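# Press loose blue brick onto the blue 2×2 brick

## Task

Seat the loose blue brick completely on top of the blue 2×2 brick and release it. It only counts if the brick stays seated without the gripper holding it. The 2×2 brick and the rest of the model must not be shoved out of place or toppled, and nothing may go off the table.

## Robot and tools

Robot: a single six-joint arm (waist, shoulder, elbow, wrist pitch, wrist yaw, wrist roll) with a two-finger parallel gripper. The only camera is cam_wrist (896x504), mounted on the hand. The fingers extend along the gripper's +x axis and close along its y axis. end_effector_position is the midpoint between the finger pads, which sits 3 to 4 cm back from the fingertips.

Frame: the scene frame has its origin on the table surface under the arm's base, +z up, and +y to the left when facing along +x. Positions are in metres; orientations are quaternions written w first (qw, qx, qy, qz). Reported hand position can be slightly wrong, especially far from the base.

A command row is 8 numbers for the one arm: x, y, z, qw, qx, qy, qz, opening. The first seven form an absolute pose in the scene frame (a place to go, not an offset). opening runs from -1 to 1: +1 is fully open (0.088 m), empty fingers touch near -0.80, and values below that change nothing. Closing from fully open takes at least about 0.5 s. Repeat the desired quaternion in every row; do not copy a drifted one from the last result.

Tools:
- execute_actions(actions, pictures): actions holds zero or one item. An empty list just reports the state. {"rows": [[8 numbers], ...], "steps": n} plays up to 15 rows, one per 1/30 s step (steps defaults to 15, max 15); if there are fewer rows than steps the final row repeats. {"steps": n} alone is a wait of up to 300 steps counted from the previous result, so thinking time eats into it. A target more than 0.6 m from the last reported position along any gripper axis is refused and nothing is sent. pictures (true/false) toggles images; they come by default.
- move(target, speed): target is one 8-number row as above, an absolute pose. The hand follows a straight path there lasting 0.5 to 10 s (it stops short if it would take longer). speed is m/s, 0.002 to 0.5, default 0.25; rotation is capped at twice that in rad/s. The opening is applied when the move begins. The path ignores obstacles; the real hand lags, can wander and can overshoot the speed, particularly with the arm stretched out. Faster moves hit harder, and aiming further beyond a contact pushes harder. The result adds a move: line with the outcome (done, off_target, moving, held, fault), which limits acted (paced = pose was clipped; held = some steps were blocked, after which the arm may jump quickly), and the distance left to target.
- wait(seconds): 0 to 10 s with no new command.
- zoom_image(camera, region): enlarges part of the latest cam_wrist image; region is [x0, y0, x1, y1] in pixels, origin top-left, at most 504 by 504.
- read_manual(section): licence texts only; no motion.
- finished_scene(scene): ends the current scene (number 1 or 2) irreversibly and grades it; the goal must hold afterwards.

Control behaviour: each step, the commanded pose is limited to within 70 mm and 16 degrees of the measured pose, then damped inverse kinematics drives the joints, favouring position over orientation. After a call the arm only continues to the last clipped pose, so check the reported pose and send the remainder. Joint friction can leave the hand short or slightly tilted, and tiny moves may not happen; verify and correct tilt after each move. "Hand target" shows the pose the controller is currently driving toward.

Result lines: the state line gives the pose and linear/angular velocities. Joint positions and Joint velocities list the six joints in base-to-tip order (rad, rad/s) followed by the finger-pad gap (m, m/s). Joint ranges: waist -3.054 to 3.054, shoulder 0.000 to 3.142, elbow 0.000 to 2.356, wrist pitch -1.571 to 1.571, wrist yaw -1.571 to 1.571, wrist roll -3.142 to 3.142. grip_measured is the finger opening on the command scale; it may be off by about 1 mm consistently, and reads up to about 3 mm (0.061) narrow when squeezing something hard. To hold a part, command about 0.07 below grip_measured (less for a gentler grip); parts thinner than about 3 mm get proportionally less force. Pad force tops out near 34 to 49 N. "pose unreachable" and HELD mark steps the clearance check altered or blocked. Joint torques are raw drive outputs with offsets and noise; External joint torques estimate outside loads (including friction and held weight), or say "no reading".

Hazards: if contact torque hits a joint's load limit (waist 18, shoulder 22.3, elbow 22.2, wrist pitch 5.86, wrist yaw 5.84, wrist roll 5.48 N m, held weight included) the arm halts for 10 s and drops the rest of the call. Sustained loads heat motors: a MOTOR HOT warning appears from 50 °C, and at 95 °C an OVER-TEMPERATURE FAULT holds the arm; if it fails to cool within 30 to 60 s power cuts and the arm goes limp. A blocked arm keeps pushing until given a new command. Random tugs on held parts or nudges to loose ones can occur. Avoid dropping, slipping, slamming or shoving hard; press the brick down gently and slowly, keep the 2×2 brick and model steady, and open the fingers before leaving.

Each tool is called after "Call:" by a JSON object that holds its "fn" and its "kwargs", one argument or row to a line.

## Session

Call:
{"fn": "move", "kwargs": {
  "target": [0.17, 0.0, 0.27, 0.82, 0, 0.572, 0, 1]
}}

Scene clock: 2.93 s of 4580.00 s.
end_effector_position=(+0.1724, -0.0011, +0.2662) grip_measured=+0.988 end_effector_quat_wxyz=(+0.821, -0.002, +0.571, -0.002) end_effector_velocity=(-0.002, -0.002, -0.001) end_effector_angular_velocity=(+0.013, +0.007, -0.003)
Joint positions: [-0.002  1.04   1.386 -1.561  0.005 -0.003  0.087]
Joint velocities: [-0.032 -0.002 -0.002 -0.007 -0.022 -0.022 -0.   ]
Joint torques (N m, as the arm reports them, + toward a larger angle): [-0.43 -2.01  5.79  0.69 -0.07 -0.08]
External joint torques (N m, as the arm's controller estimates them; a push from outside toward a larger angle lowers the number): [-0.43 -0.51  0.54 -0.22 -0.06 -0.08]
Heat: hottest waist 23 °C (+0.0 °C/min).
Hand target: +0.172, -0.002, +0.270; +0.825, -0.002, +0.565, -0.001
Off the commanded pose: 0.005 m, 0 deg.
joint sent to its limit — the command would take joint 4 (wrist pitch) past its lower limit, so that joint was sent only as far as its limit.
move: done
camera_calibration (this result's frames):
cam_wrist: T_world_to_cam=[[0.01202, -0.999926, 0.00175516, 0.0028705], [-0.999894, -0.0120053, 0.00817859, 0.193733], [-0.00815692, -0.00185328, -0.999965, 0.346032], [0, 0, 0, 1]] pos_world=[0.196501, 0.00583741, 0.34443]

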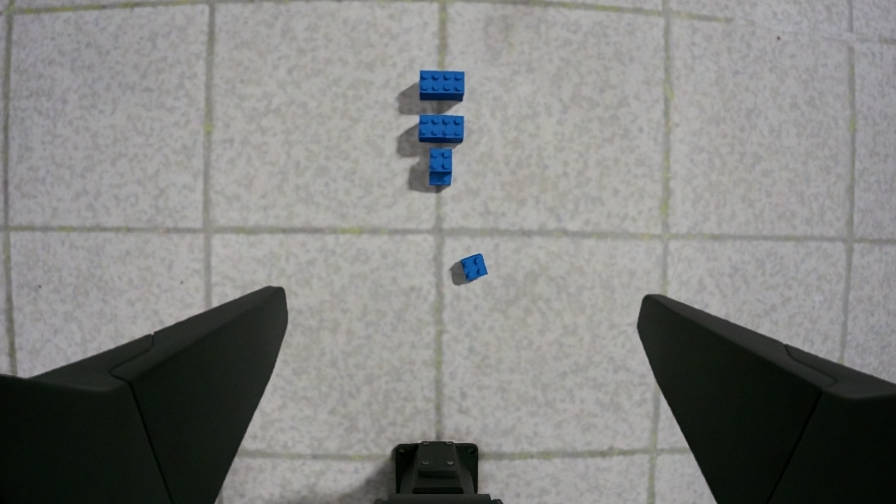

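Call:
{"fn": "move", "kwargs": {
  "target": [0.179, -0.021, 0.065, 0.698, -0.111, 0.698, 0.111, 0.1],
  "speed": 0.2
}}

Scene clock: 10.17 s of 4580.00 s.
end_effector_position=(+0.1824, -0.0205, +0.0682) grip_measured=+0.103 end_effector_quat_wxyz=(+0.704, -0.110, +0.693, +0.110) end_effector_velocity=(-0.004, +0.000, -0.002) end_effector_angular_velocity=(+0.009, +0.016, +0.029)
Joint positions: [-0.115  1.251  0.739 -1.042 -0.004 -0.427  0.044]
Joint velocities: [-0.007  0.002 -0.007 -0.007 -0.007 -0.037 -0.   ]
Joint torques (N m, as the arm reports them, + toward a larger angle): [-0.42 -2.03  3.74  0.34  0.05 -0.12]
External joint torques (N m, as the arm's controller estimates them; a push from outside toward a larger angle lowers the number): [-0.4   1.1  -1.68  0.01  0.08 -0.12]
Heat: hottest waist 23 °C (+0.0 °C/min).
Hand target: +0.180, -0.021, +0.064; +0.699, -0.110, +0.698, +0.111
Off the commanded pose: 0.005 m, 1 deg.
After step 90, 2.47 s passed at rest.
move: done
camera_calibration (this result's frames):
cam_wrist: T_world_to_cam=[[0.316514, -0.948572, -0.00548759, -0.0702958], [-0.891135, -0.299321, 0.341006, 0.156654], [-0.325111, -0.103043, -0.940045, 0.199666], [0, 0, 0, 1]] pos_world=[0.226763, 0.000783544, 0.133889]

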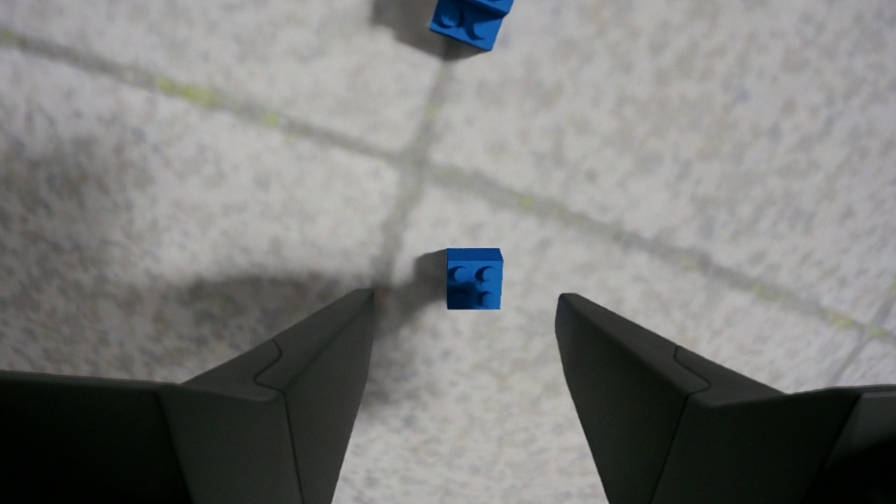

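Call:
{"fn": "move", "kwargs": {
  "target": [0.178, -0.0245, 0.0355, 0.698, -0.111, 0.698, 0.111, -0.1],
  "speed": 0.04
}}

Scene clock: 14.47 s of 4580.00 s.
end_effector_position=(+0.1811, -0.0239, +0.0391) grip_measured=-0.097 end_effector_quat_wxyz=(+0.704, -0.111, +0.693, +0.110) end_effector_velocity=(+0.002, +0.003, -0.003) end_effector_angular_velocity=(+0.021, -0.010, +0.005)
Joint positions: [-0.133  1.295  0.646 -0.907 -0.002 -0.447  0.034]
Joint velocities: [-0.002  0.007 -0.007  0.022 -0.022 -0.007  0.   ]
Joint torques (N m, as the arm reports them, + toward a larger angle): [-0.35 -1.99  3.56  0.35  0.05 -0.12]
External joint torques (N m, as the arm's controller estimates them; a push from outside toward a larger angle lowers the number): [-0.37  1.18 -1.64  0.    0.09 -0.12]
Heat: hottest waist 23 °C (+0.0 °C/min).
Hand target: +0.178, -0.025, +0.035; +0.698, -0.111, +0.698, +0.111
Off the commanded pose: 0.005 m, 1 deg.
After step 90, 0.10 s passed at rest.
move: done
camera_calibration (this result's frames):
cam_wrist: T_world_to_cam=[[0.318641, -0.947868, -0.00378358, -0.073736], [-0.889854, -0.300509, 0.343299, 0.16406], [-0.32654, -0.106022, -0.939218, 0.171713], [0, 0, 0, 1]] pos_world=[0.225556, -0.00238529, 0.104675]

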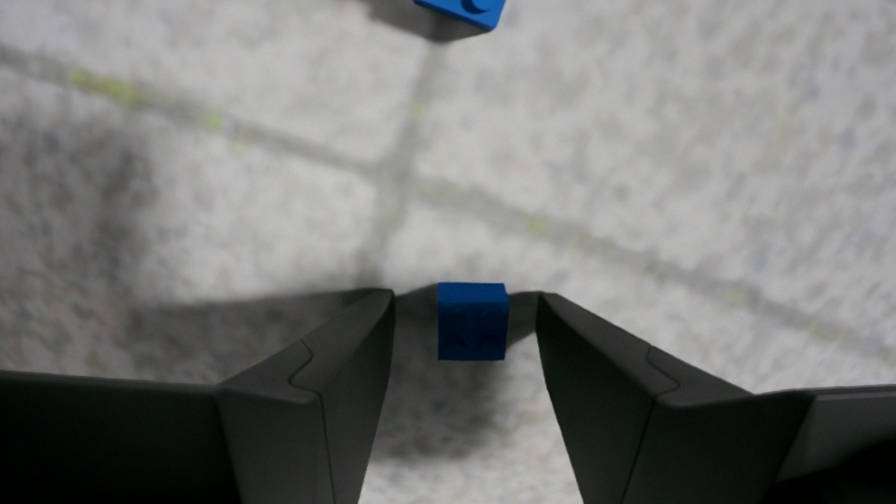

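Call:
{"fn": "move", "kwargs": {
  "target": [0.178, -0.0245, 0.0355, 0.698, -0.111, 0.698, 0.111, -0.6],
  "speed": 0.04
}}

Call:
{"fn": "move", "kwargs": {
  "target": [0.18, -0.0245, 0.10, 0.707, 0, 0.707, 0, -0.6],
  "speed": 0.1
}}

Call:
{"fn": "move", "kwargs": {
  "target": [0.255, 0.004, 0.10, 0.707, 0, 0.707, 0, -0.6],
  "speed": 0.12
}}

Call:
{"fn": "move", "kwargs": {
  "target": [0.256, 0.004, 0.068, 0.707, 0, 0.707, 0, -0.6],
  "speed": 0.05
}}

Call:
{"fn": "zoom_image", "kwargs": {
  "camera": "cam_wrist",
  "region": [360, 120, 610, 370]
}}

Scene clock: 22.47 s of 4580.00 s.
end_effector_position=(+0.1811, -0.0240, +0.0388) grip_measured=-0.527 end_effector_quat_wxyz=(+0.703, -0.111, +0.693, +0.110) end_effector_velocity=(+0.001, +0.001, -0.000) end_effector_angular_velocity=(+0.006, -0.008, -0.010)
Joint positions: [-0.133  1.296  0.645 -0.906 -0.002 -0.448  0.013]
Joint velocities: [-0.002 -0.002 -0.002  0.007 -0.007  0.007  0.   ]
Joint torques (N m, as the arm reports them, + toward a larger angle): [-0.37 -2.25  3.43  0.36  0.03 -0.08]
External joint torques (N m, as the arm's controller estimates them; a push from outside toward a larger angle lowers the number): [-0.35  0.94 -1.76  0.02  0.05 -0.08]
Heat: hottest waist 23 °C (+0.0 °C/min).
Hand target: +0.178, -0.025, +0.036; +0.698, -0.111, +0.698, +0.111
Off the commanded pose: 0.005 m, 1 deg.
After step 90, 4.30 s passed at rest.
move: done
camera_calibration (this result's frames):
cam_wrist: T_world_to_cam=[[0.318639, -0.947868, -0.00394681, -0.0737743], [-0.889724, -0.300524, 0.343622, 0.164061], [-0.326895, -0.10598, -0.9391, 0.171469], [0, 0, 0, 1]] pos_world=[0.225529, -0.00245167, 0.10436]

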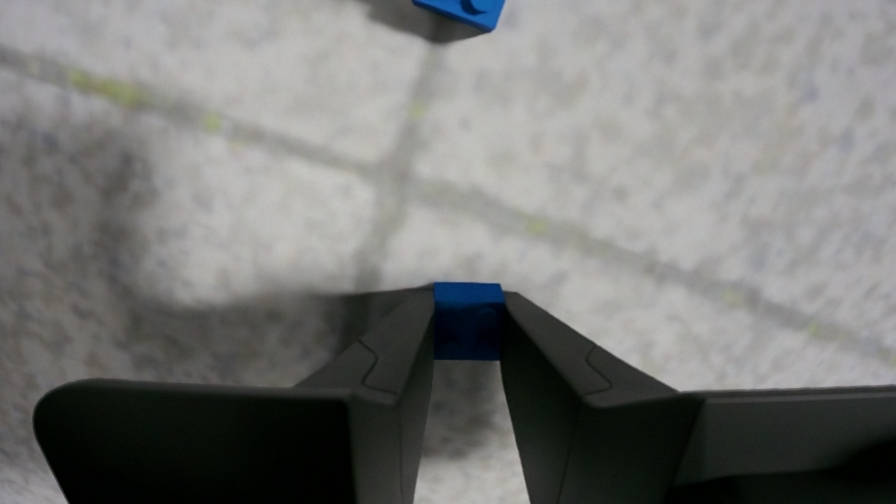

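Scene clock: 24.40 s of 4580.00 s.
end_effector_position=(+0.1774, -0.0235, +0.0955) grip_measured=-0.527 end_effector_quat_wxyz=(+0.701, -0.001, +0.713, +0.005) end_effector_velocity=(+0.004, +0.000, +0.002) end_effector_angular_velocity=(+0.005, -0.018, -0.010)
Joint positions: [-0.133  1.237  0.841 -1.192 -0.002 -0.142  0.013]
Joint velocities: [-0.002 -0.002  0.007  0.007 -0.007  0.007 -0.   ]
Joint torques (N m, as the arm reports them, + toward a larger angle): [-0.19 -3.6   5.92  0.05  0.05  0.15]
External joint torques (N m, as the arm's controller estimates them; a push from outside toward a larger angle lowers the number): [-0.19 -0.55  0.42 -0.27  0.07  0.15]
Heat: hottest waist 23 °C (+0.0 °C/min).
Hand target: +0.180, -0.024, +0.100; +0.707, +0.000, +0.707, -0.000
Off the commanded pose: 0.005 m, 1 deg.
move: done
camera_calibration (this result's frames):
cam_wrist: T_world_to_cam=[[0.0184382, -0.999746, -0.0129717, -0.0190231], [-0.928038, -0.0219403, 0.371839, 0.152115], [-0.372029, 0.00518214, -0.928207, 0.233213], [0, 0, 0, 1]] pos_world=[0.228281, -0.0168893, 0.15966]

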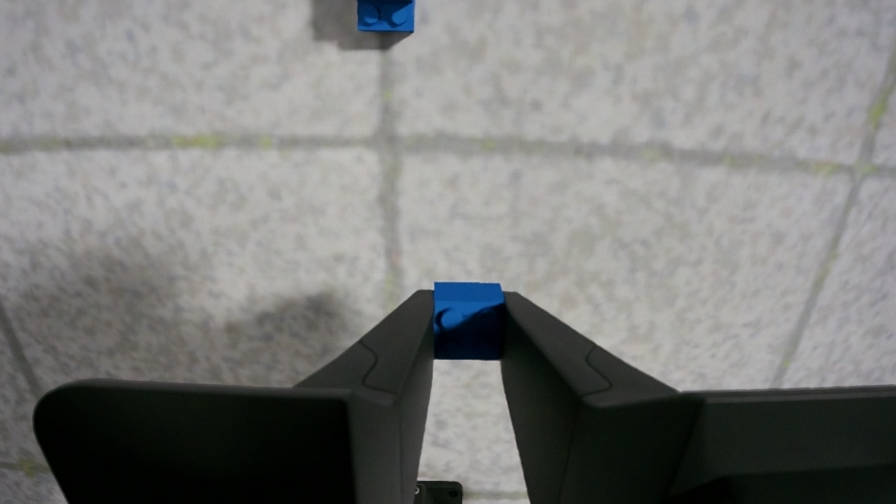

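Scene clock: 25.60 s of 4580.00 s.
end_effector_position=(+0.2514, +0.0036, +0.0994) grip_measured=-0.527 end_effector_quat_wxyz=(+0.706, +0.000, +0.708, +0.001) end_effector_velocity=(+0.005, +0.004, +0.002) end_effector_angular_velocity=(+0.022, -0.017, +0.010)
Joint positions: [ 0.013  1.513  1.075 -1.136 -0.002  0.012  0.013]
Joint velocities: [ 0.002  0.002  0.012  0.007 -0.022 -0.007 -0.   ]
Joint torques (N m, as the arm reports them, + toward a larger angle): [ 0.38 -3.78  6.02  0.2   0.    0.16]
External joint torques (N m, as the arm's controller estimates them; a push from outside toward a larger angle lowers the number): [ 0.37  1.37  0.42 -0.15  0.02  0.16]
Heat: hottest elbow 24 °C (+2.3 °C/min).
Hand target: +0.255, +0.005, +0.100; +0.707, +0.001, +0.707, +0.001
Off the commanded pose: 0.004 m, 0 deg.
move: done
camera_calibration (this result's frames):
cam_wrist: T_world_to_cam=[[0.0113592, -0.999881, -0.0103935, 0.00828171], [-0.933288, -0.0143328, 0.358843, 0.222493], [-0.358949, 0.00562396, -0.93334, 0.261377], [0, 0, 0, 1]] pos_world=[0.301377, 0.0099997, 0.1642]

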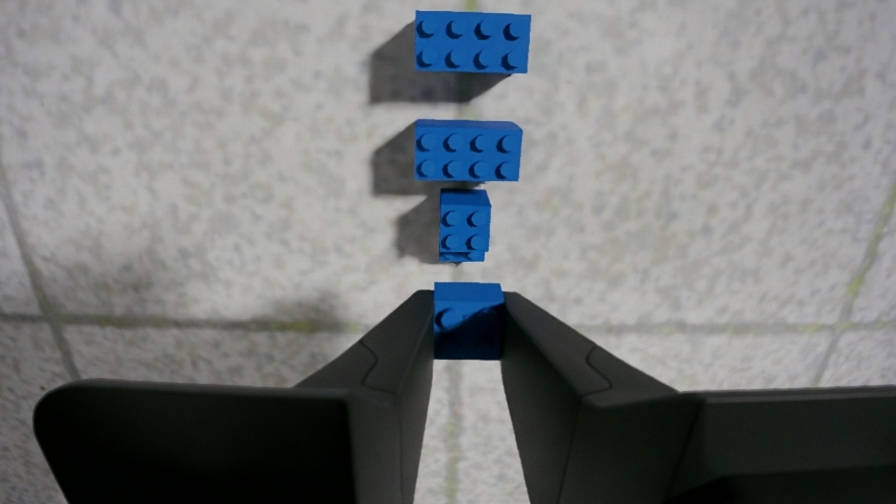

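Scene clock: 26.60 s of 4580.00 s.
end_effector_position=(+0.2586, +0.0038, +0.0730) grip_measured=-0.527 end_effector_quat_wxyz=(+0.713, +0.000, +0.701, +0.001) end_effector_velocity=(-0.001, +0.000, -0.002) end_effector_angular_velocity=(+0.007, +0.003, -0.010)
Joint positions: [ 0.014  1.55   1.002 -1.006 -0.002  0.012  0.013]
Joint velocities: [-0.002  0.002 -0.007  0.007 -0.007  0.007 -0.   ]
Joint torques (N m, as the arm reports them, + toward a larger angle): [ 0.24 -3.83  3.68  0.34  0.05  0.12]
External joint torques (N m, as the arm's controller estimates them; a push from outside toward a larger angle lowers the number): [ 0.24  1.42 -1.74 -0.03  0.06  0.12]
Heat: hottest elbow 24 °C (+2.3 °C/min).
Hand target: +0.256, +0.004, +0.068; +0.707, -0.000, +0.707, +0.000
Off the commanded pose: 0.006 m, 1 deg.
move: done
camera_calibration (this result's frames):
cam_wrist: T_world_to_cam=[[0.0119472, -0.999874, -0.0104269, 0.00796916], [-0.940216, -0.0147826, 0.340258, 0.241813], [-0.340369, 0.00573845, -0.940274, 0.23501], [0, 0, 0, 1]] pos_world=[0.307252, 0.0101942, 0.138778]

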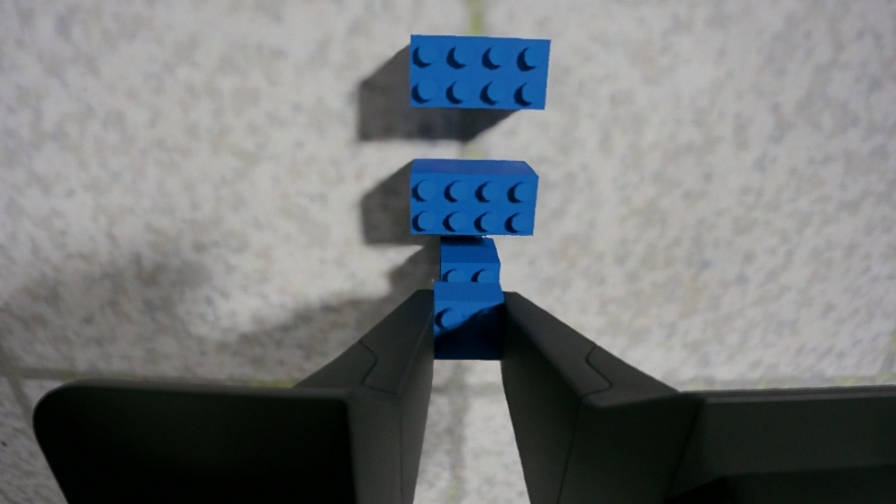

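Region (360, 120, 610, 370) of cam_wrist's 896x504 image, scaled by 2.016, with more detail than that image has.

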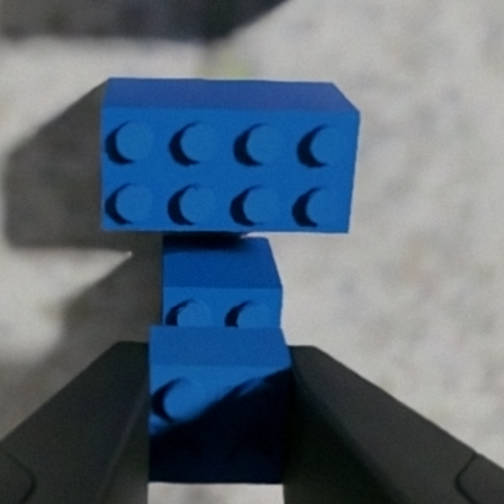

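Call:
{"fn": "move", "kwargs": {
  "target": [0.2545, 0.0017, 0.0595, 0.707, 0.007, 0.707, -0.007, -0.6],
  "speed": 0.02
}}

Call:
{"fn": "zoom_image", "kwargs": {
  "camera": "cam_wrist",
  "region": [390, 200, 550, 360]
}}

Scene clock: 30.33 s of 4580.00 s.
end_effector_position=(+0.2573, +0.0030, +0.0643) grip_measured=-0.527 end_effector_quat_wxyz=(+0.713, +0.005, +0.701, -0.003) end_effector_velocity=(-0.004, +0.000, -0.001) end_effector_angular_velocity=(+0.007, +0.012, -0.010)
Joint positions: [ 0.01   1.556  0.972 -0.97  -0.002  0.021  0.013]
Joint velocities: [-0.002 -0.002 -0.007 -0.007 -0.007  0.007 -0.   ]
Joint torques (N m, as the arm reports them, + toward a larger angle): [-0.48 -3.91  3.62  0.39  0.08  0.16]
External joint torques (N m, as the arm's controller estimates them; a push from outside toward a larger angle lowers the number): [-0.51  1.26 -1.64  0.05  0.09  0.16]
Heat: hottest elbow 24 °C (+2.0 °C/min).
Hand target: +0.255, +0.002, +0.060; +0.707, +0.007, +0.707, -0.007
Off the commanded pose: 0.006 m, 1 deg.
move: done
camera_calibration (this result's frames):
cam_wrist: T_world_to_cam=[[-0.000639353, -0.999944, -0.0105904, 0.0103404], [-0.94032, -0.00300266, 0.340277, 0.243601], [-0.34029, 0.010176, -0.940266, 0.226361], [0, 0, 0, 1]] pos_world=[0.306098, 0.00876787, 0.130057]

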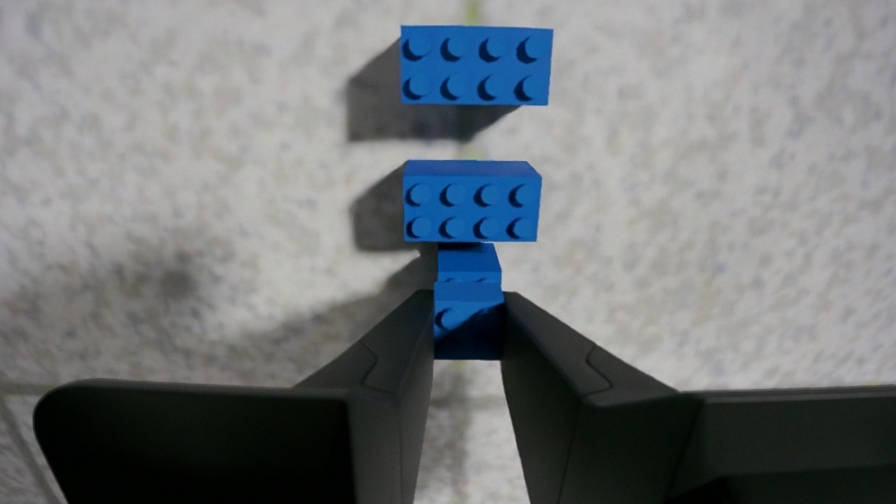

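Region (390, 200, 550, 360) of cam_wrist's 896x504 image, scaled by 3.150, with more detail than that image has.

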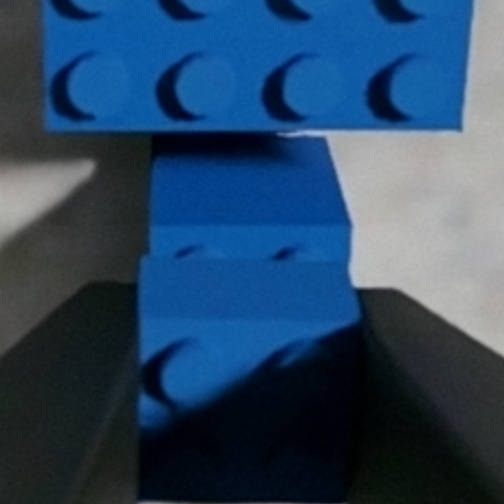

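Need ~0.6 mm more to the right.

Call:
{"fn": "move", "kwargs": {
  "target": [0.2543, 0.0010, 0.0572, 0.707, 0.007, 0.707, -0.007, -0.6],
  "speed": 0.01
}}

Call:
{"fn": "zoom_image", "kwargs": {
  "camera": "cam_wrist",
  "region": [390, 200, 550, 360]
}}

Scene clock: 34.90 s of 4580.00 s.
end_effector_position=(+0.2570, +0.0022, +0.0618) grip_measured=-0.527 end_effector_quat_wxyz=(+0.713, +0.006, +0.701, -0.004) end_effector_velocity=(-0.002, +0.003, -0.001) end_effector_angular_velocity=(+0.022, +0.012, +0.020)
Joint positions: [ 0.007  1.558  0.964 -0.959 -0.002  0.022  0.013]
Joint velocities: [-0.002  0.002 -0.002 -0.007 -0.022 -0.022 -0.   ]
Joint torques (N m, as the arm reports them, + toward a larger angle): [-0.35 -3.84  3.61  0.33  0.07  0.11]
External joint torques (N m, as the arm's controller estimates them; a push from outside toward a larger angle lowers the number): [-0.36  1.4  -1.75 -0.05  0.09  0.11]
Heat: hottest elbow 24 °C (+1.7 °C/min).
Hand target: +0.254, +0.001, +0.057; +0.707, +0.007, +0.707, -0.007
Off the commanded pose: 0.006 m, 1 deg.
After step 90, 0.37 s passed at rest.
move: done
camera_calibration (this result's frames):
cam_wrist: T_world_to_cam=[[-0.00407238, -0.999936, -0.010597, 0.01041], [-0.940325, 0.000223454, 0.340278, 0.244161], [-0.340254, 0.0113503, -0.940265, 0.223975], [0, 0, 0, 1]] pos_world=[0.305841, 0.00781253, 0.127624]

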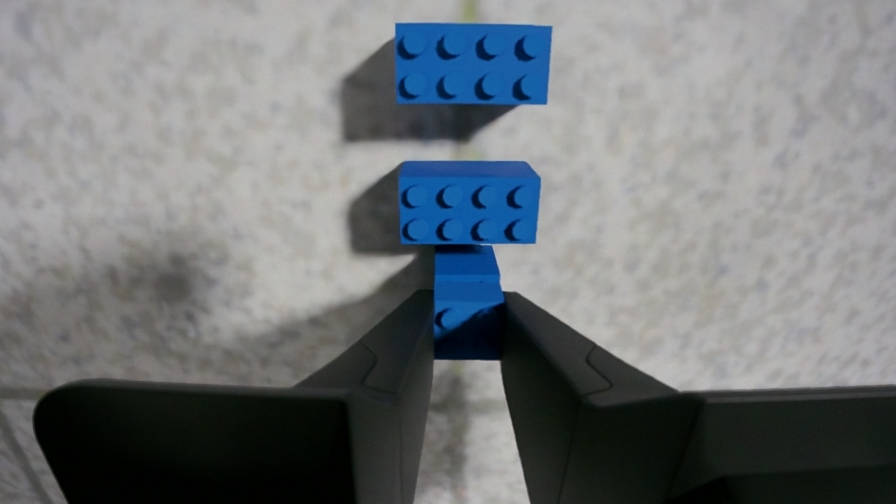

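Region (390, 200, 550, 360) of cam_wrist's 896x504 image, scaled by 3.150, with more detail than that image has.

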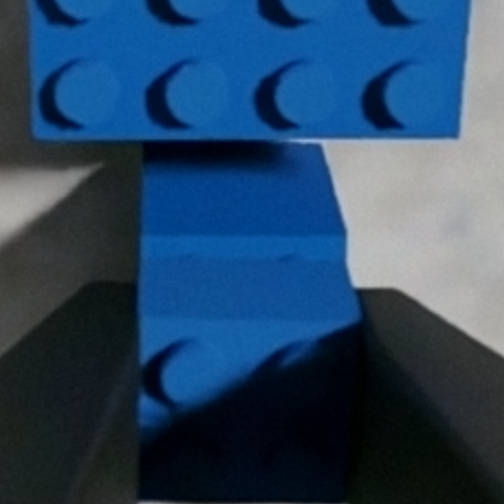

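Call:
{"fn": "move", "kwargs": {
  "target": [0.2555, 0.0010, 0.049, 0.707, 0.007, 0.707, -0.007, -0.6],
  "speed": 0.008
}}

Call:
{"fn": "zoom_image", "kwargs": {
  "camera": "cam_wrist",
  "region": [390, 200, 550, 360]
}}

Scene clock: 41.80 s of 4580.00 s.
end_effector_position=(+0.2584, +0.0022, +0.0599) grip_measured=-0.527 end_effector_quat_wxyz=(+0.716, +0.006, +0.698, -0.004) end_effector_velocity=(-0.002, +0.000, -0.001) end_effector_angular_velocity=(+0.007, +0.012, -0.010)
Joint positions: [ 0.007  1.558  0.956 -0.941 -0.002  0.022  0.013]
Joint velocities: [-0.002  0.002 -0.002 -0.007 -0.007  0.007 -0.   ]
Joint torques (N m, as the arm reports them, + toward a larger angle): [-0.33 -2.36  2.59  1.48  0.04  0.1 ]
External joint torques (N m, as the arm's controller estimates them; a push from outside toward a larger angle lowers the number): [-0.32  2.84 -2.71  1.11  0.04  0.1 ]
Heat: hottest elbow 24 °C (+1.4 °C/min).
Hand target: +0.255, +0.001, +0.049; +0.707, +0.007, +0.707, -0.007
Off the commanded pose: 0.011 m, 2 deg.
After step 90, 2.07 s passed at rest.
move: off_target
camera_calibration (this result's frames):
cam_wrist: T_world_to_cam=[[-0.0039708, -0.999935, -0.0107062, 0.0103851], [-0.943527, 0.000199674, 0.331295, 0.247443], [-0.331271, 0.0114171, -0.943466, 0.22048], [0, 0, 0, 1]] pos_world=[0.306549, 0.00781779, 0.126149]

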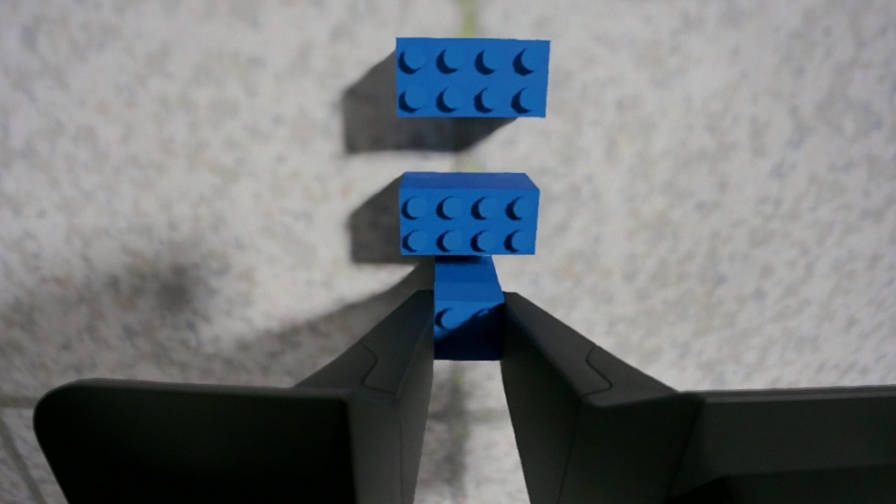

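Region (390, 200, 550, 360) of cam_wrist's 896x504 image, scaled by 3.150, with more detail than that image has.

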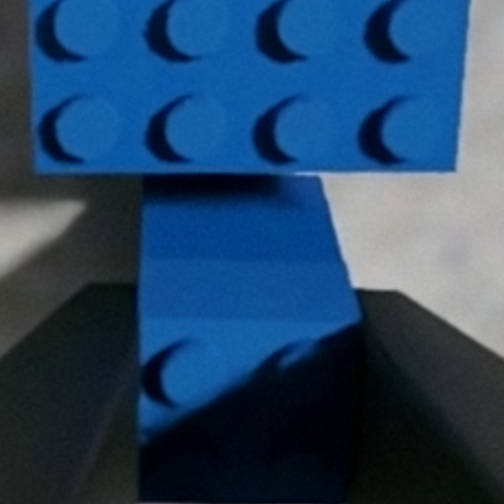

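Call:
{"fn": "move", "kwargs": {
  "target": [0.2535, 0.0010, 0.0545, 0.707, 0.007, 0.707, -0.007, -0.6],
  "speed": 0.005
}}

Call:
{"fn": "zoom_image", "kwargs": {
  "camera": "cam_wrist",
  "region": [390, 200, 550, 360]
}}

Scene clock: 48.47 s of 4580.00 s.
end_effector_position=(+0.2581, +0.0022, +0.0604) grip_measured=-0.527 end_effector_quat_wxyz=(+0.717, +0.006, +0.697, -0.004) end_effector_velocity=(-0.007, -0.001, -0.000) end_effector_angular_velocity=(+0.007, +0.022, +0.015)
Joint positions: [ 0.007  1.556  0.956 -0.943 -0.002  0.022  0.013]
Joint velocities: [-0.007 -0.007 -0.007 -0.022 -0.007 -0.022 -0.   ]
Joint torques (N m, as the arm reports them, + toward a larger angle): [-0.4  -3.4   3.4   0.1   0.05  0.1 ]
External joint torques (N m, as the arm's controller estimates them; a push from outside toward a larger angle lowers the number): [-0.37  1.8  -1.89 -0.26  0.06  0.1 ]
Heat: hottest elbow 24 °C (+1.2 °C/min).
Hand target: +0.253, +0.001, +0.055; +0.707, +0.007, +0.707, -0.007
Off the commanded pose: 0.008 m, 2 deg.
After step 90, 0.70 s passed at rest.
move: done
camera_calibration (this result's frames):
cam_wrist: T_world_to_cam=[[-0.00396672, -0.999935, -0.0107105, 0.0103864], [-0.943653, 0.000198736, 0.330935, 0.247022], [-0.330912, 0.0114197, -0.943593, 0.220793], [0, 0, 0, 1]] pos_world=[0.306207, 0.00781525, 0.126702]

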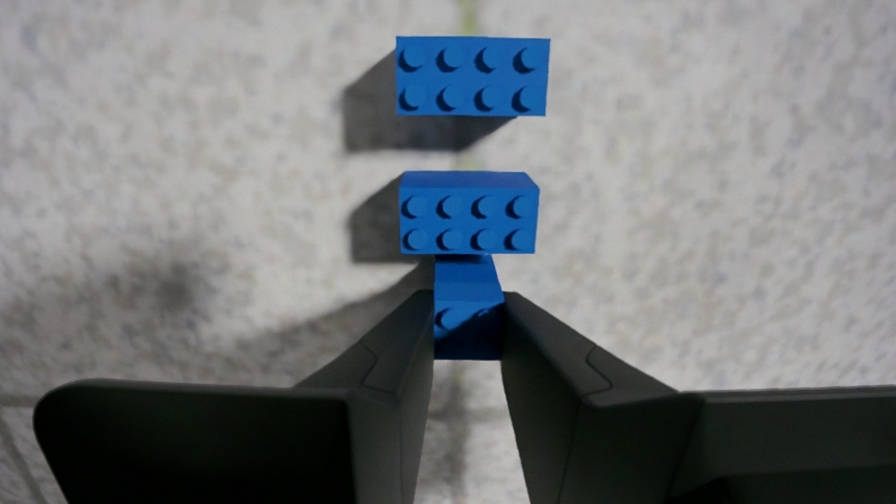

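Region (390, 200, 550, 360) of cam_wrist's 896x504 image, scaled by 3.150, with more detail than that image has.

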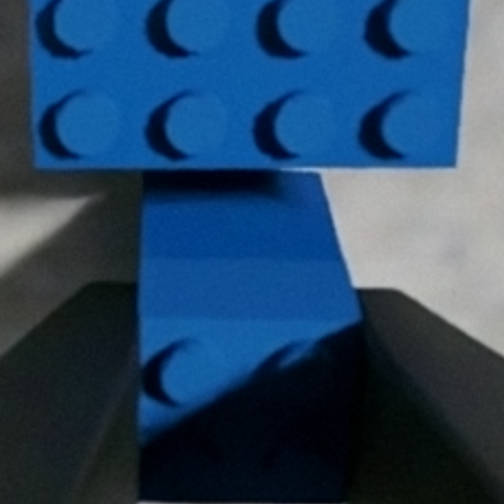

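Lift and re-approach.

Call:
{"fn": "move", "kwargs": {
  "target": [0.257, 0.0010, 0.075, 0.707, 0.007, 0.707, -0.007, -0.6],
  "speed": 0.02
}}

Call:
{"fn": "move", "kwargs": {
  "target": [0.2545, 0.0010, 0.0565, 0.707, 0.007, 0.707, -0.007, -0.6],
  "speed": 0.015
}}

Call:
{"fn": "zoom_image", "kwargs": {
  "camera": "cam_wrist",
  "region": [390, 200, 550, 360]
}}

Scene clock: 52.83 s of 4580.00 s.
end_effector_position=(+0.2542, +0.0022, +0.0718) grip_measured=-0.527 end_effector_quat_wxyz=(+0.704, +0.006, +0.710, -0.004) end_effector_velocity=(-0.002, +0.003, +0.004) end_effector_angular_velocity=(+0.022, +0.007, +0.019)
Joint positions: [ 0.007  1.556  1.004 -1.028 -0.002  0.022  0.013]
Joint velocities: [-0.002 -0.007  0.007 -0.022 -0.022 -0.022 -0.   ]
Joint torques (N m, as the arm reports them, + toward a larger angle): [-0.38 -4.94  5.81  0.08  0.08  0.09]
External joint torques (N m, as the arm's controller estimates them; a push from outside toward a larger angle lowers the number): [-0.4   0.34  0.44 -0.23  0.09  0.09]
Heat: hottest elbow 24 °C (+1.1 °C/min).
Hand target: +0.257, +0.001, +0.075; +0.707, +0.007, +0.707, -0.007
Off the commanded pose: 0.004 m, 1 deg.
After step 90, 0.37 s passed at rest.
move: done
camera_calibration (this result's frames):
cam_wrist: T_world_to_cam=[[-0.00434729, -0.999938, -0.0102907, 0.0105303], [-0.931044, 0.000292377, 0.364908, 0.233926], [-0.364882, 0.0111675, -0.930987, 0.237962], [0, 0, 0, 1]] pos_world=[0.304669, 0.00780383, 0.136286]

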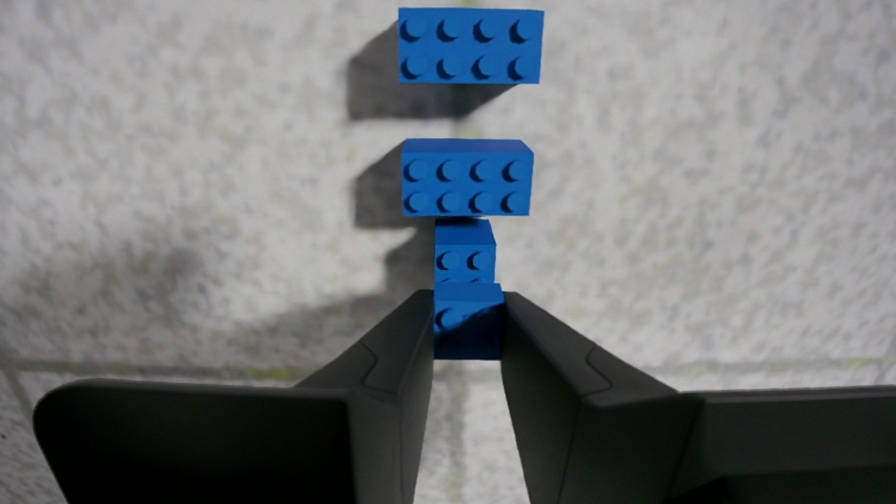

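Scene clock: 54.07 s of 4580.00 s.
end_effector_position=(+0.2573, +0.0022, +0.0616) grip_measured=-0.527 end_effector_quat_wxyz=(+0.713, +0.006, +0.701, -0.004) end_effector_velocity=(-0.005, +0.000, -0.000) end_effector_angular_velocity=(+0.007, +0.022, +0.005)
Joint positions: [ 0.007  1.56   0.964 -0.958 -0.002  0.022  0.013]
Joint velocities: [-0.002 -0.002 -0.002 -0.022 -0.007 -0.007 -0.   ]
Joint torques (N m, as the arm reports them, + toward a larger angle): [-0.26 -3.8   3.47  0.39  0.08  0.1 ]
External joint torques (N m, as the arm's controller estimates them; a push from outside toward a larger angle lowers the number): [-0.26  1.38 -1.73  0.05  0.09  0.1 ]
Heat: hottest elbow 24 °C (+1.1 °C/min).
Hand target: +0.254, +0.001, +0.057; +0.707, +0.007, +0.707, -0.007
Off the commanded pose: 0.006 m, 1 deg.
move: done
camera_calibration (this result's frames):
cam_wrist: T_world_to_cam=[[-0.00407238, -0.999936, -0.010597, 0.0104106], [-0.940325, 0.000223454, 0.340278, 0.244536], [-0.340254, 0.0113503, -0.940265, 0.223828], [0, 0, 0, 1]] pos_world=[0.306144, 0.00781478, 0.127358]

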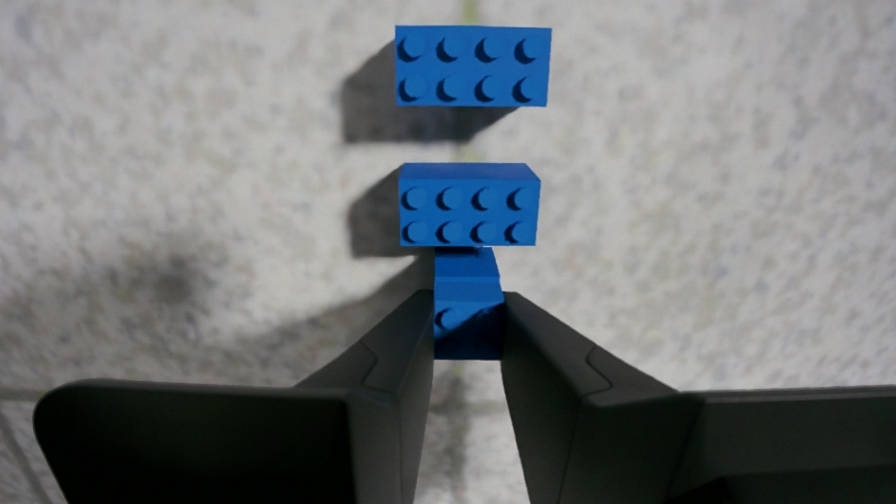

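Region (390, 200, 550, 360) of cam_wrist's 896x504 image, scaled by 3.150, with more detail than that image has.

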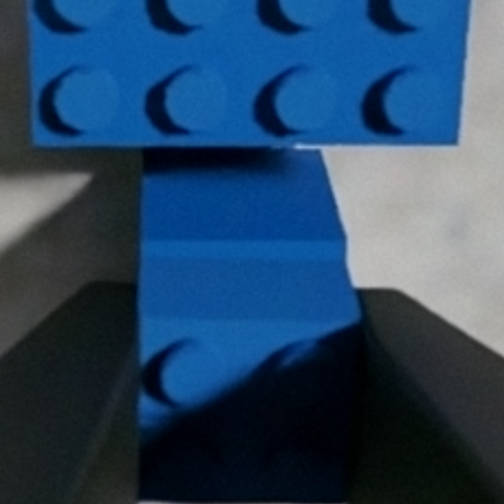

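Press, biased back so the elbow does the pushing.

Call:
{"fn": "move", "kwargs": {
  "target": [0.2535, 0.0010, 0.0545, 0.707, 0.007, 0.707, -0.007, -0.6],
  "speed": 0.008
}}

Call:
{"fn": "move", "kwargs": {
  "target": [0.2535, 0.0010, 0.049, 0.707, 0.007, 0.707, -0.007, -0.6],
  "speed": 0.008
}}

Call:
{"fn": "zoom_image", "kwargs": {
  "camera": "cam_wrist",
  "region": [390, 200, 550, 360]
}}

Scene clock: 59.67 s of 4580.00 s.
end_effector_position=(+0.2571, +0.0022, +0.0606) grip_measured=-0.527 end_effector_quat_wxyz=(+0.713, +0.006, +0.701, -0.004) end_effector_velocity=(-0.005, +0.002, -0.000) end_effector_angular_velocity=(+0.007, +0.022, -0.005)
Joint positions: [ 0.007  1.56   0.96  -0.954 -0.002  0.022  0.013]
Joint velocities: [ 0.002 -0.002 -0.002 -0.022 -0.007  0.007 -0.   ]
Joint torques (N m, as the arm reports them, + toward a larger angle): [-0.31 -3.89  2.88  0.76  0.07  0.07]
External joint torques (N m, as the arm's controller estimates them; a push from outside toward a larger angle lowers the number): [-0.33  1.36 -2.43  0.41  0.09  0.07]
Heat: hottest elbow 24 °C (+1.0 °C/min).
Hand target: +0.254, +0.001, +0.055; +0.707, +0.007, +0.707, -0.007
Off the commanded pose: 0.007 m, 1 deg.
After step 90, 1.23 s passed at rest.
move: done
camera_calibration (this result's frames):
cam_wrist: T_world_to_cam=[[-0.00406834, -0.999936, -0.0106014, 0.010396], [-0.940455, 0.000222491, 0.339919, 0.244658], [-0.339895, 0.011353, -0.940395, 0.222715], [0, 0, 0, 1]] pos_world=[0.305831, 0.00781246, 0.126386]

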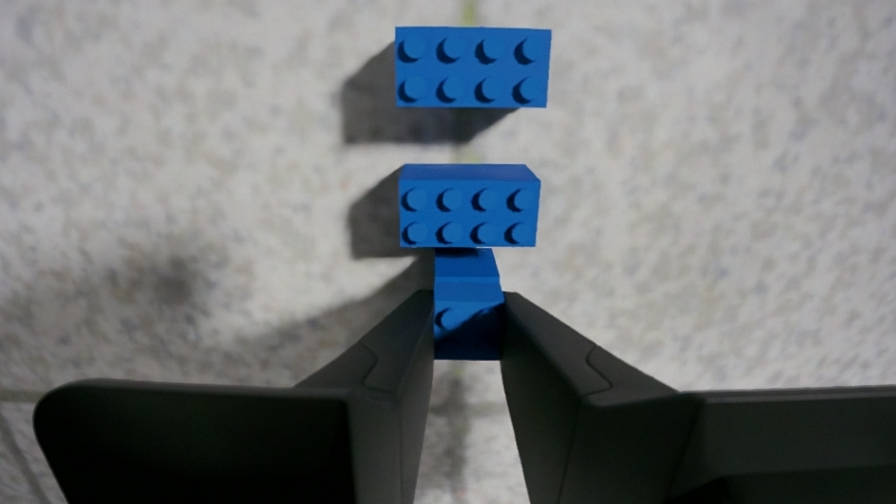

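Scene clock: 61.40 s of 4580.00 s.
end_effector_position=(+0.2565, +0.0022, +0.0591) grip_measured=-0.527 end_effector_quat_wxyz=(+0.715, +0.006, +0.700, -0.004) end_effector_velocity=(+0.001, +0.000, +0.000) end_effector_angular_velocity=(+0.008, -0.007, -0.010)
Joint positions: [ 0.007  1.557  0.951 -0.944 -0.002  0.022  0.013]
Joint velocities: [-0.002 -0.002 -0.002  0.007 -0.007  0.007 -0.   ]
Joint torques (N m, as the arm reports them, + toward a larger angle): [-0.29 -2.67  2.2   1.62  0.06  0.11]
External joint torques (N m, as the arm's controller estimates them; a push from outside toward a larger angle lowers the number): [-0.26  2.51 -3.12  1.25  0.07  0.11]
Heat: hottest elbow 24 °C (+1.0 °C/min).
Hand target: +0.253, +0.001, +0.049; +0.707, +0.007, +0.707, -0.007
Off the commanded pose: 0.011 m, 1 deg.
move: off_target
camera_calibration (this result's frames):
cam_wrist: T_world_to_cam=[[-0.00402781, -0.999935, -0.0106451, 0.0103671], [-0.941744, 0.000212913, 0.336329, 0.2452], [-0.336305, 0.0113797, -0.941684, 0.220346], [0, 0, 0, 1]] pos_world=[0.305061, 0.00780674, 0.125138]

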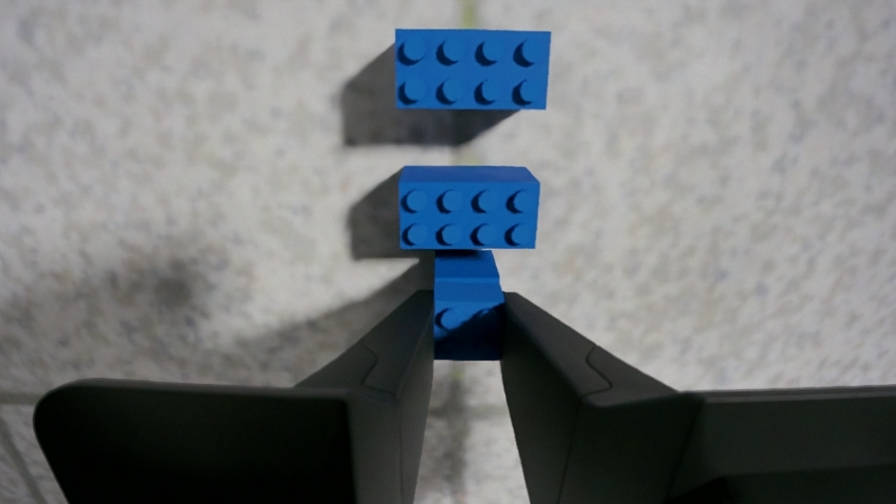

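Region (390, 200, 550, 360) of cam_wrist's 896x504 image, scaled by 3.150, with more detail than that image has.

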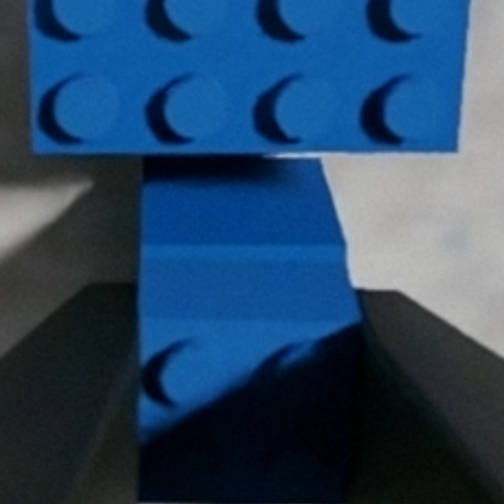

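Call:
{"fn": "move", "kwargs": {
  "target": [0.2565, 0.0010, 0.048, 0.707, 0.007, 0.707, -0.007, -0.6],
  "speed": 0.006
}}

Call:
{"fn": "zoom_image", "kwargs": {
  "camera": "cam_wrist",
  "region": [390, 200, 550, 360]
}}

Scene clock: 66.93 s of 4580.00 s.
end_effector_position=(+0.2569, +0.0022, +0.0593) grip_measured=-0.527 end_effector_quat_wxyz=(+0.716, +0.006, +0.699, -0.004) end_effector_velocity=(-0.002, -0.002, -0.001) end_effector_angular_velocity=(-0.008, +0.012, +0.019)
Joint positions: [ 0.007  1.556  0.951 -0.942 -0.002  0.022  0.013]
Joint velocities: [-0.002  0.002 -0.002 -0.007  0.007 -0.022  0.   ]
Joint torques (N m, as the arm reports them, + toward a larger angle): [-0.27 -1.48  3.13  1.82  0.05  0.1 ]
External joint torques (N m, as the arm's controller estimates them; a push from outside toward a larger angle lowers the number): [-0.26  3.68 -2.13  1.46  0.05  0.1 ]
Heat: hottest elbow 24 °C (+1.0 °C/min).
Hand target: +0.256, +0.001, +0.048; +0.707, +0.007, +0.707, -0.007
Off the commanded pose: 0.011 m, 1 deg.
After step 90, 0.43 s passed at rest.
move: off_target
camera_calibration (this result's frames):
cam_wrist: T_world_to_cam=[[-0.00400848, -0.999939, -0.0102944, 0.0102899], [-0.94264, 0.000342209, 0.333811, 0.245845], [-0.333787, 0.011042, -0.942584, 0.220048], [0, 0, 0, 1]] pos_world=[0.305234, 0.0077754, 0.125454]

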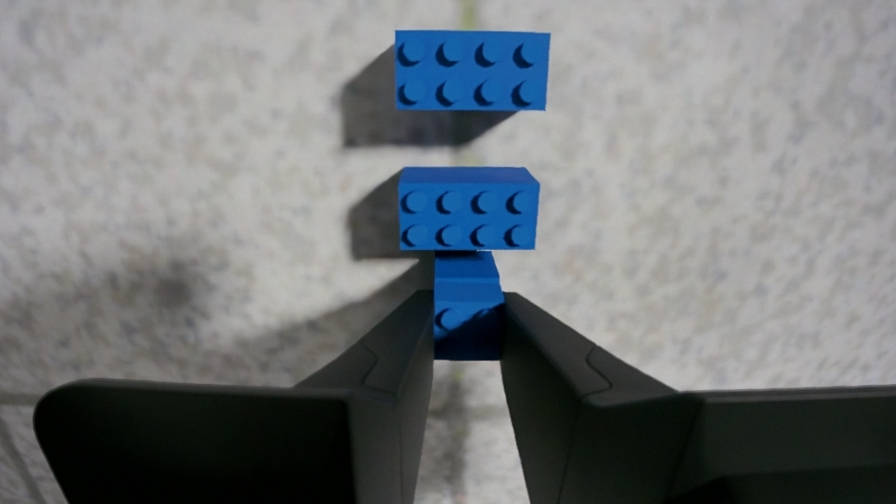

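Region (390, 200, 550, 360) of cam_wrist's 896x504 image, scaled by 3.150, with more detail than that image has.

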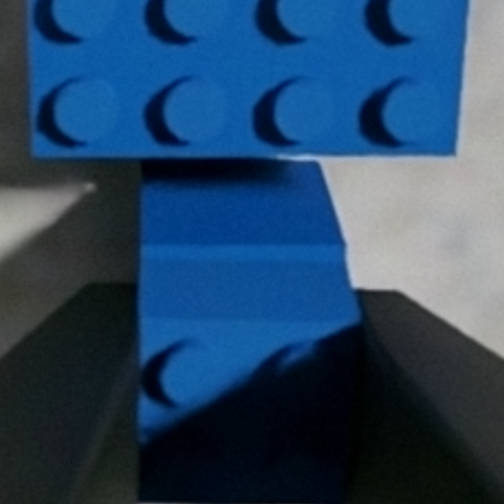

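Call:
{"fn": "move", "kwargs": {
  "target": [0.258, 0.0010, 0.075, 0.707, -0.003, 0.707, 0.003, -0.6],
  "speed": 0.02
}}

Call:
{"fn": "move", "kwargs": {
  "target": [0.2552, 0.0010, 0.0565, 0.707, -0.003, 0.707, 0.003, -0.6],
  "speed": 0.015
}}

Call:
{"fn": "zoom_image", "kwargs": {
  "camera": "cam_wrist",
  "region": [390, 200, 550, 360]
}}

Scene clock: 74.03 s of 4580.00 s.
end_effector_position=(+0.2554, +0.0022, +0.0733) grip_measured=-0.527 end_effector_quat_wxyz=(+0.706, -0.002, +0.708, +0.003) end_effector_velocity=(-0.007, +0.002, +0.001) end_effector_angular_velocity=(+0.007, +0.032, +0.010)
Joint positions: [ 0.007  1.554  1.008 -1.028 -0.002  0.001  0.013]
Joint velocities: [ 0.002 -0.002  0.002 -0.037 -0.007 -0.007 -0.001]
Joint torques (N m, as the arm reports them, + toward a larger angle): [-0.38 -4.36  5.68  0.05  0.06 -0.12]
External joint torques (N m, as the arm's controller estimates them; a push from outside toward a larger angle lowers the number): [-0.4   0.86  0.37 -0.25  0.07 -0.12]
Heat: hottest wrist pitch 25 °C (+2.0 °C/min).
Hand target: +0.258, +0.001, +0.075; +0.707, -0.003, +0.707, +0.003
Off the commanded pose: 0.003 m, 0 deg.
After step 90, 3.00 s passed at rest.
move: done
camera_calibration (this result's frames):
cam_wrist: T_world_to_cam=[[0.0166965, -0.99981, -0.0100451, 0.00511004], [-0.93307, -0.0191907, 0.359181, 0.235491], [-0.359306, 0.00337574, -0.933214, 0.238504], [0, 0, 0, 1]] pos_world=[0.30534, 0.00882316, 0.138042]

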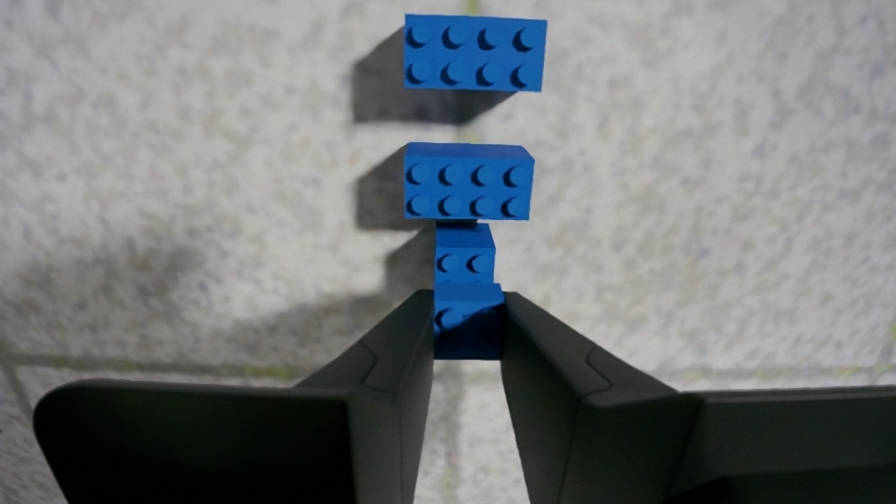

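Scene clock: 75.37 s of 4580.00 s.
end_effector_position=(+0.2580, +0.0022, +0.0616) grip_measured=-0.527 end_effector_quat_wxyz=(+0.713, -0.002, +0.701, +0.003) end_effector_velocity=(+0.001, +0.003, -0.001) end_effector_angular_velocity=(+0.022, -0.002, +0.005)
Joint positions: [ 0.007  1.562  0.967 -0.958 -0.002  0.001  0.013]
Joint velocities: [-0.002  0.002 -0.002  0.007 -0.022 -0.007 -0.   ]
Joint torques (N m, as the arm reports them, + toward a larger angle): [-0.36 -3.82  3.56  0.34  0.04 -0.07]
External joint torques (N m, as the arm's controller estimates them; a push from outside toward a larger angle lowers the number): [-0.37  1.43 -1.72  0.    0.05 -0.07]
Heat: hottest wrist pitch 25 °C (+2.0 °C/min).
Hand target: +0.255, +0.001, +0.057; +0.707, -0.003, +0.707, +0.003
Off the commanded pose: 0.006 m, 1 deg.
move: done
camera_calibration (this result's frames):
cam_wrist: T_world_to_cam=[[0.0169014, -0.999809, -0.00985201, 0.0049031], [-0.940271, -0.0192441, 0.339883, 0.245233], [-0.340008, 0.00351905, -0.940416, 0.224032], [0, 0, 0, 1]] pos_world=[0.306675, 0.00883308, 0.127381]

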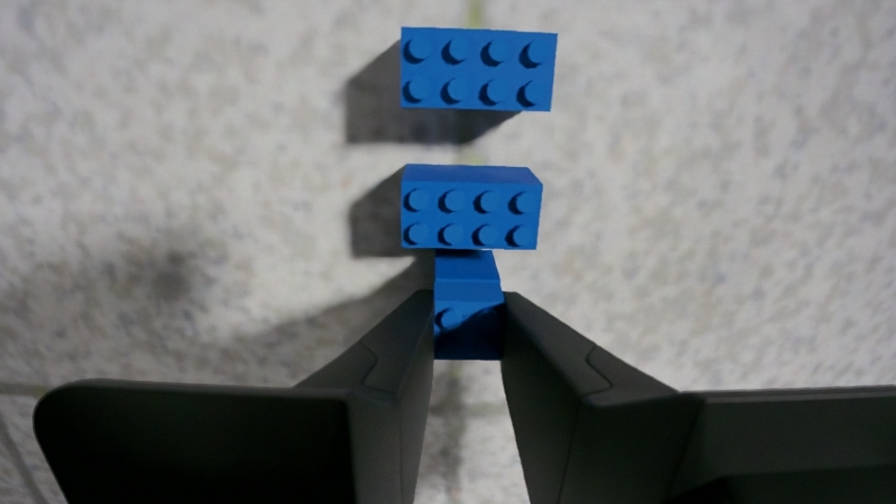

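Region (390, 200, 550, 360) of cam_wrist's 896x504 image, scaled by 3.150, with more detail than that image has.

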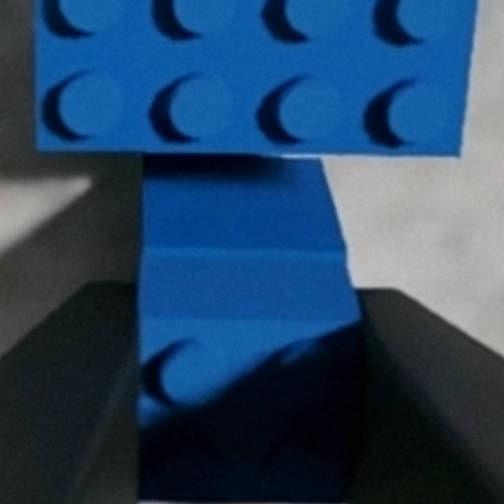

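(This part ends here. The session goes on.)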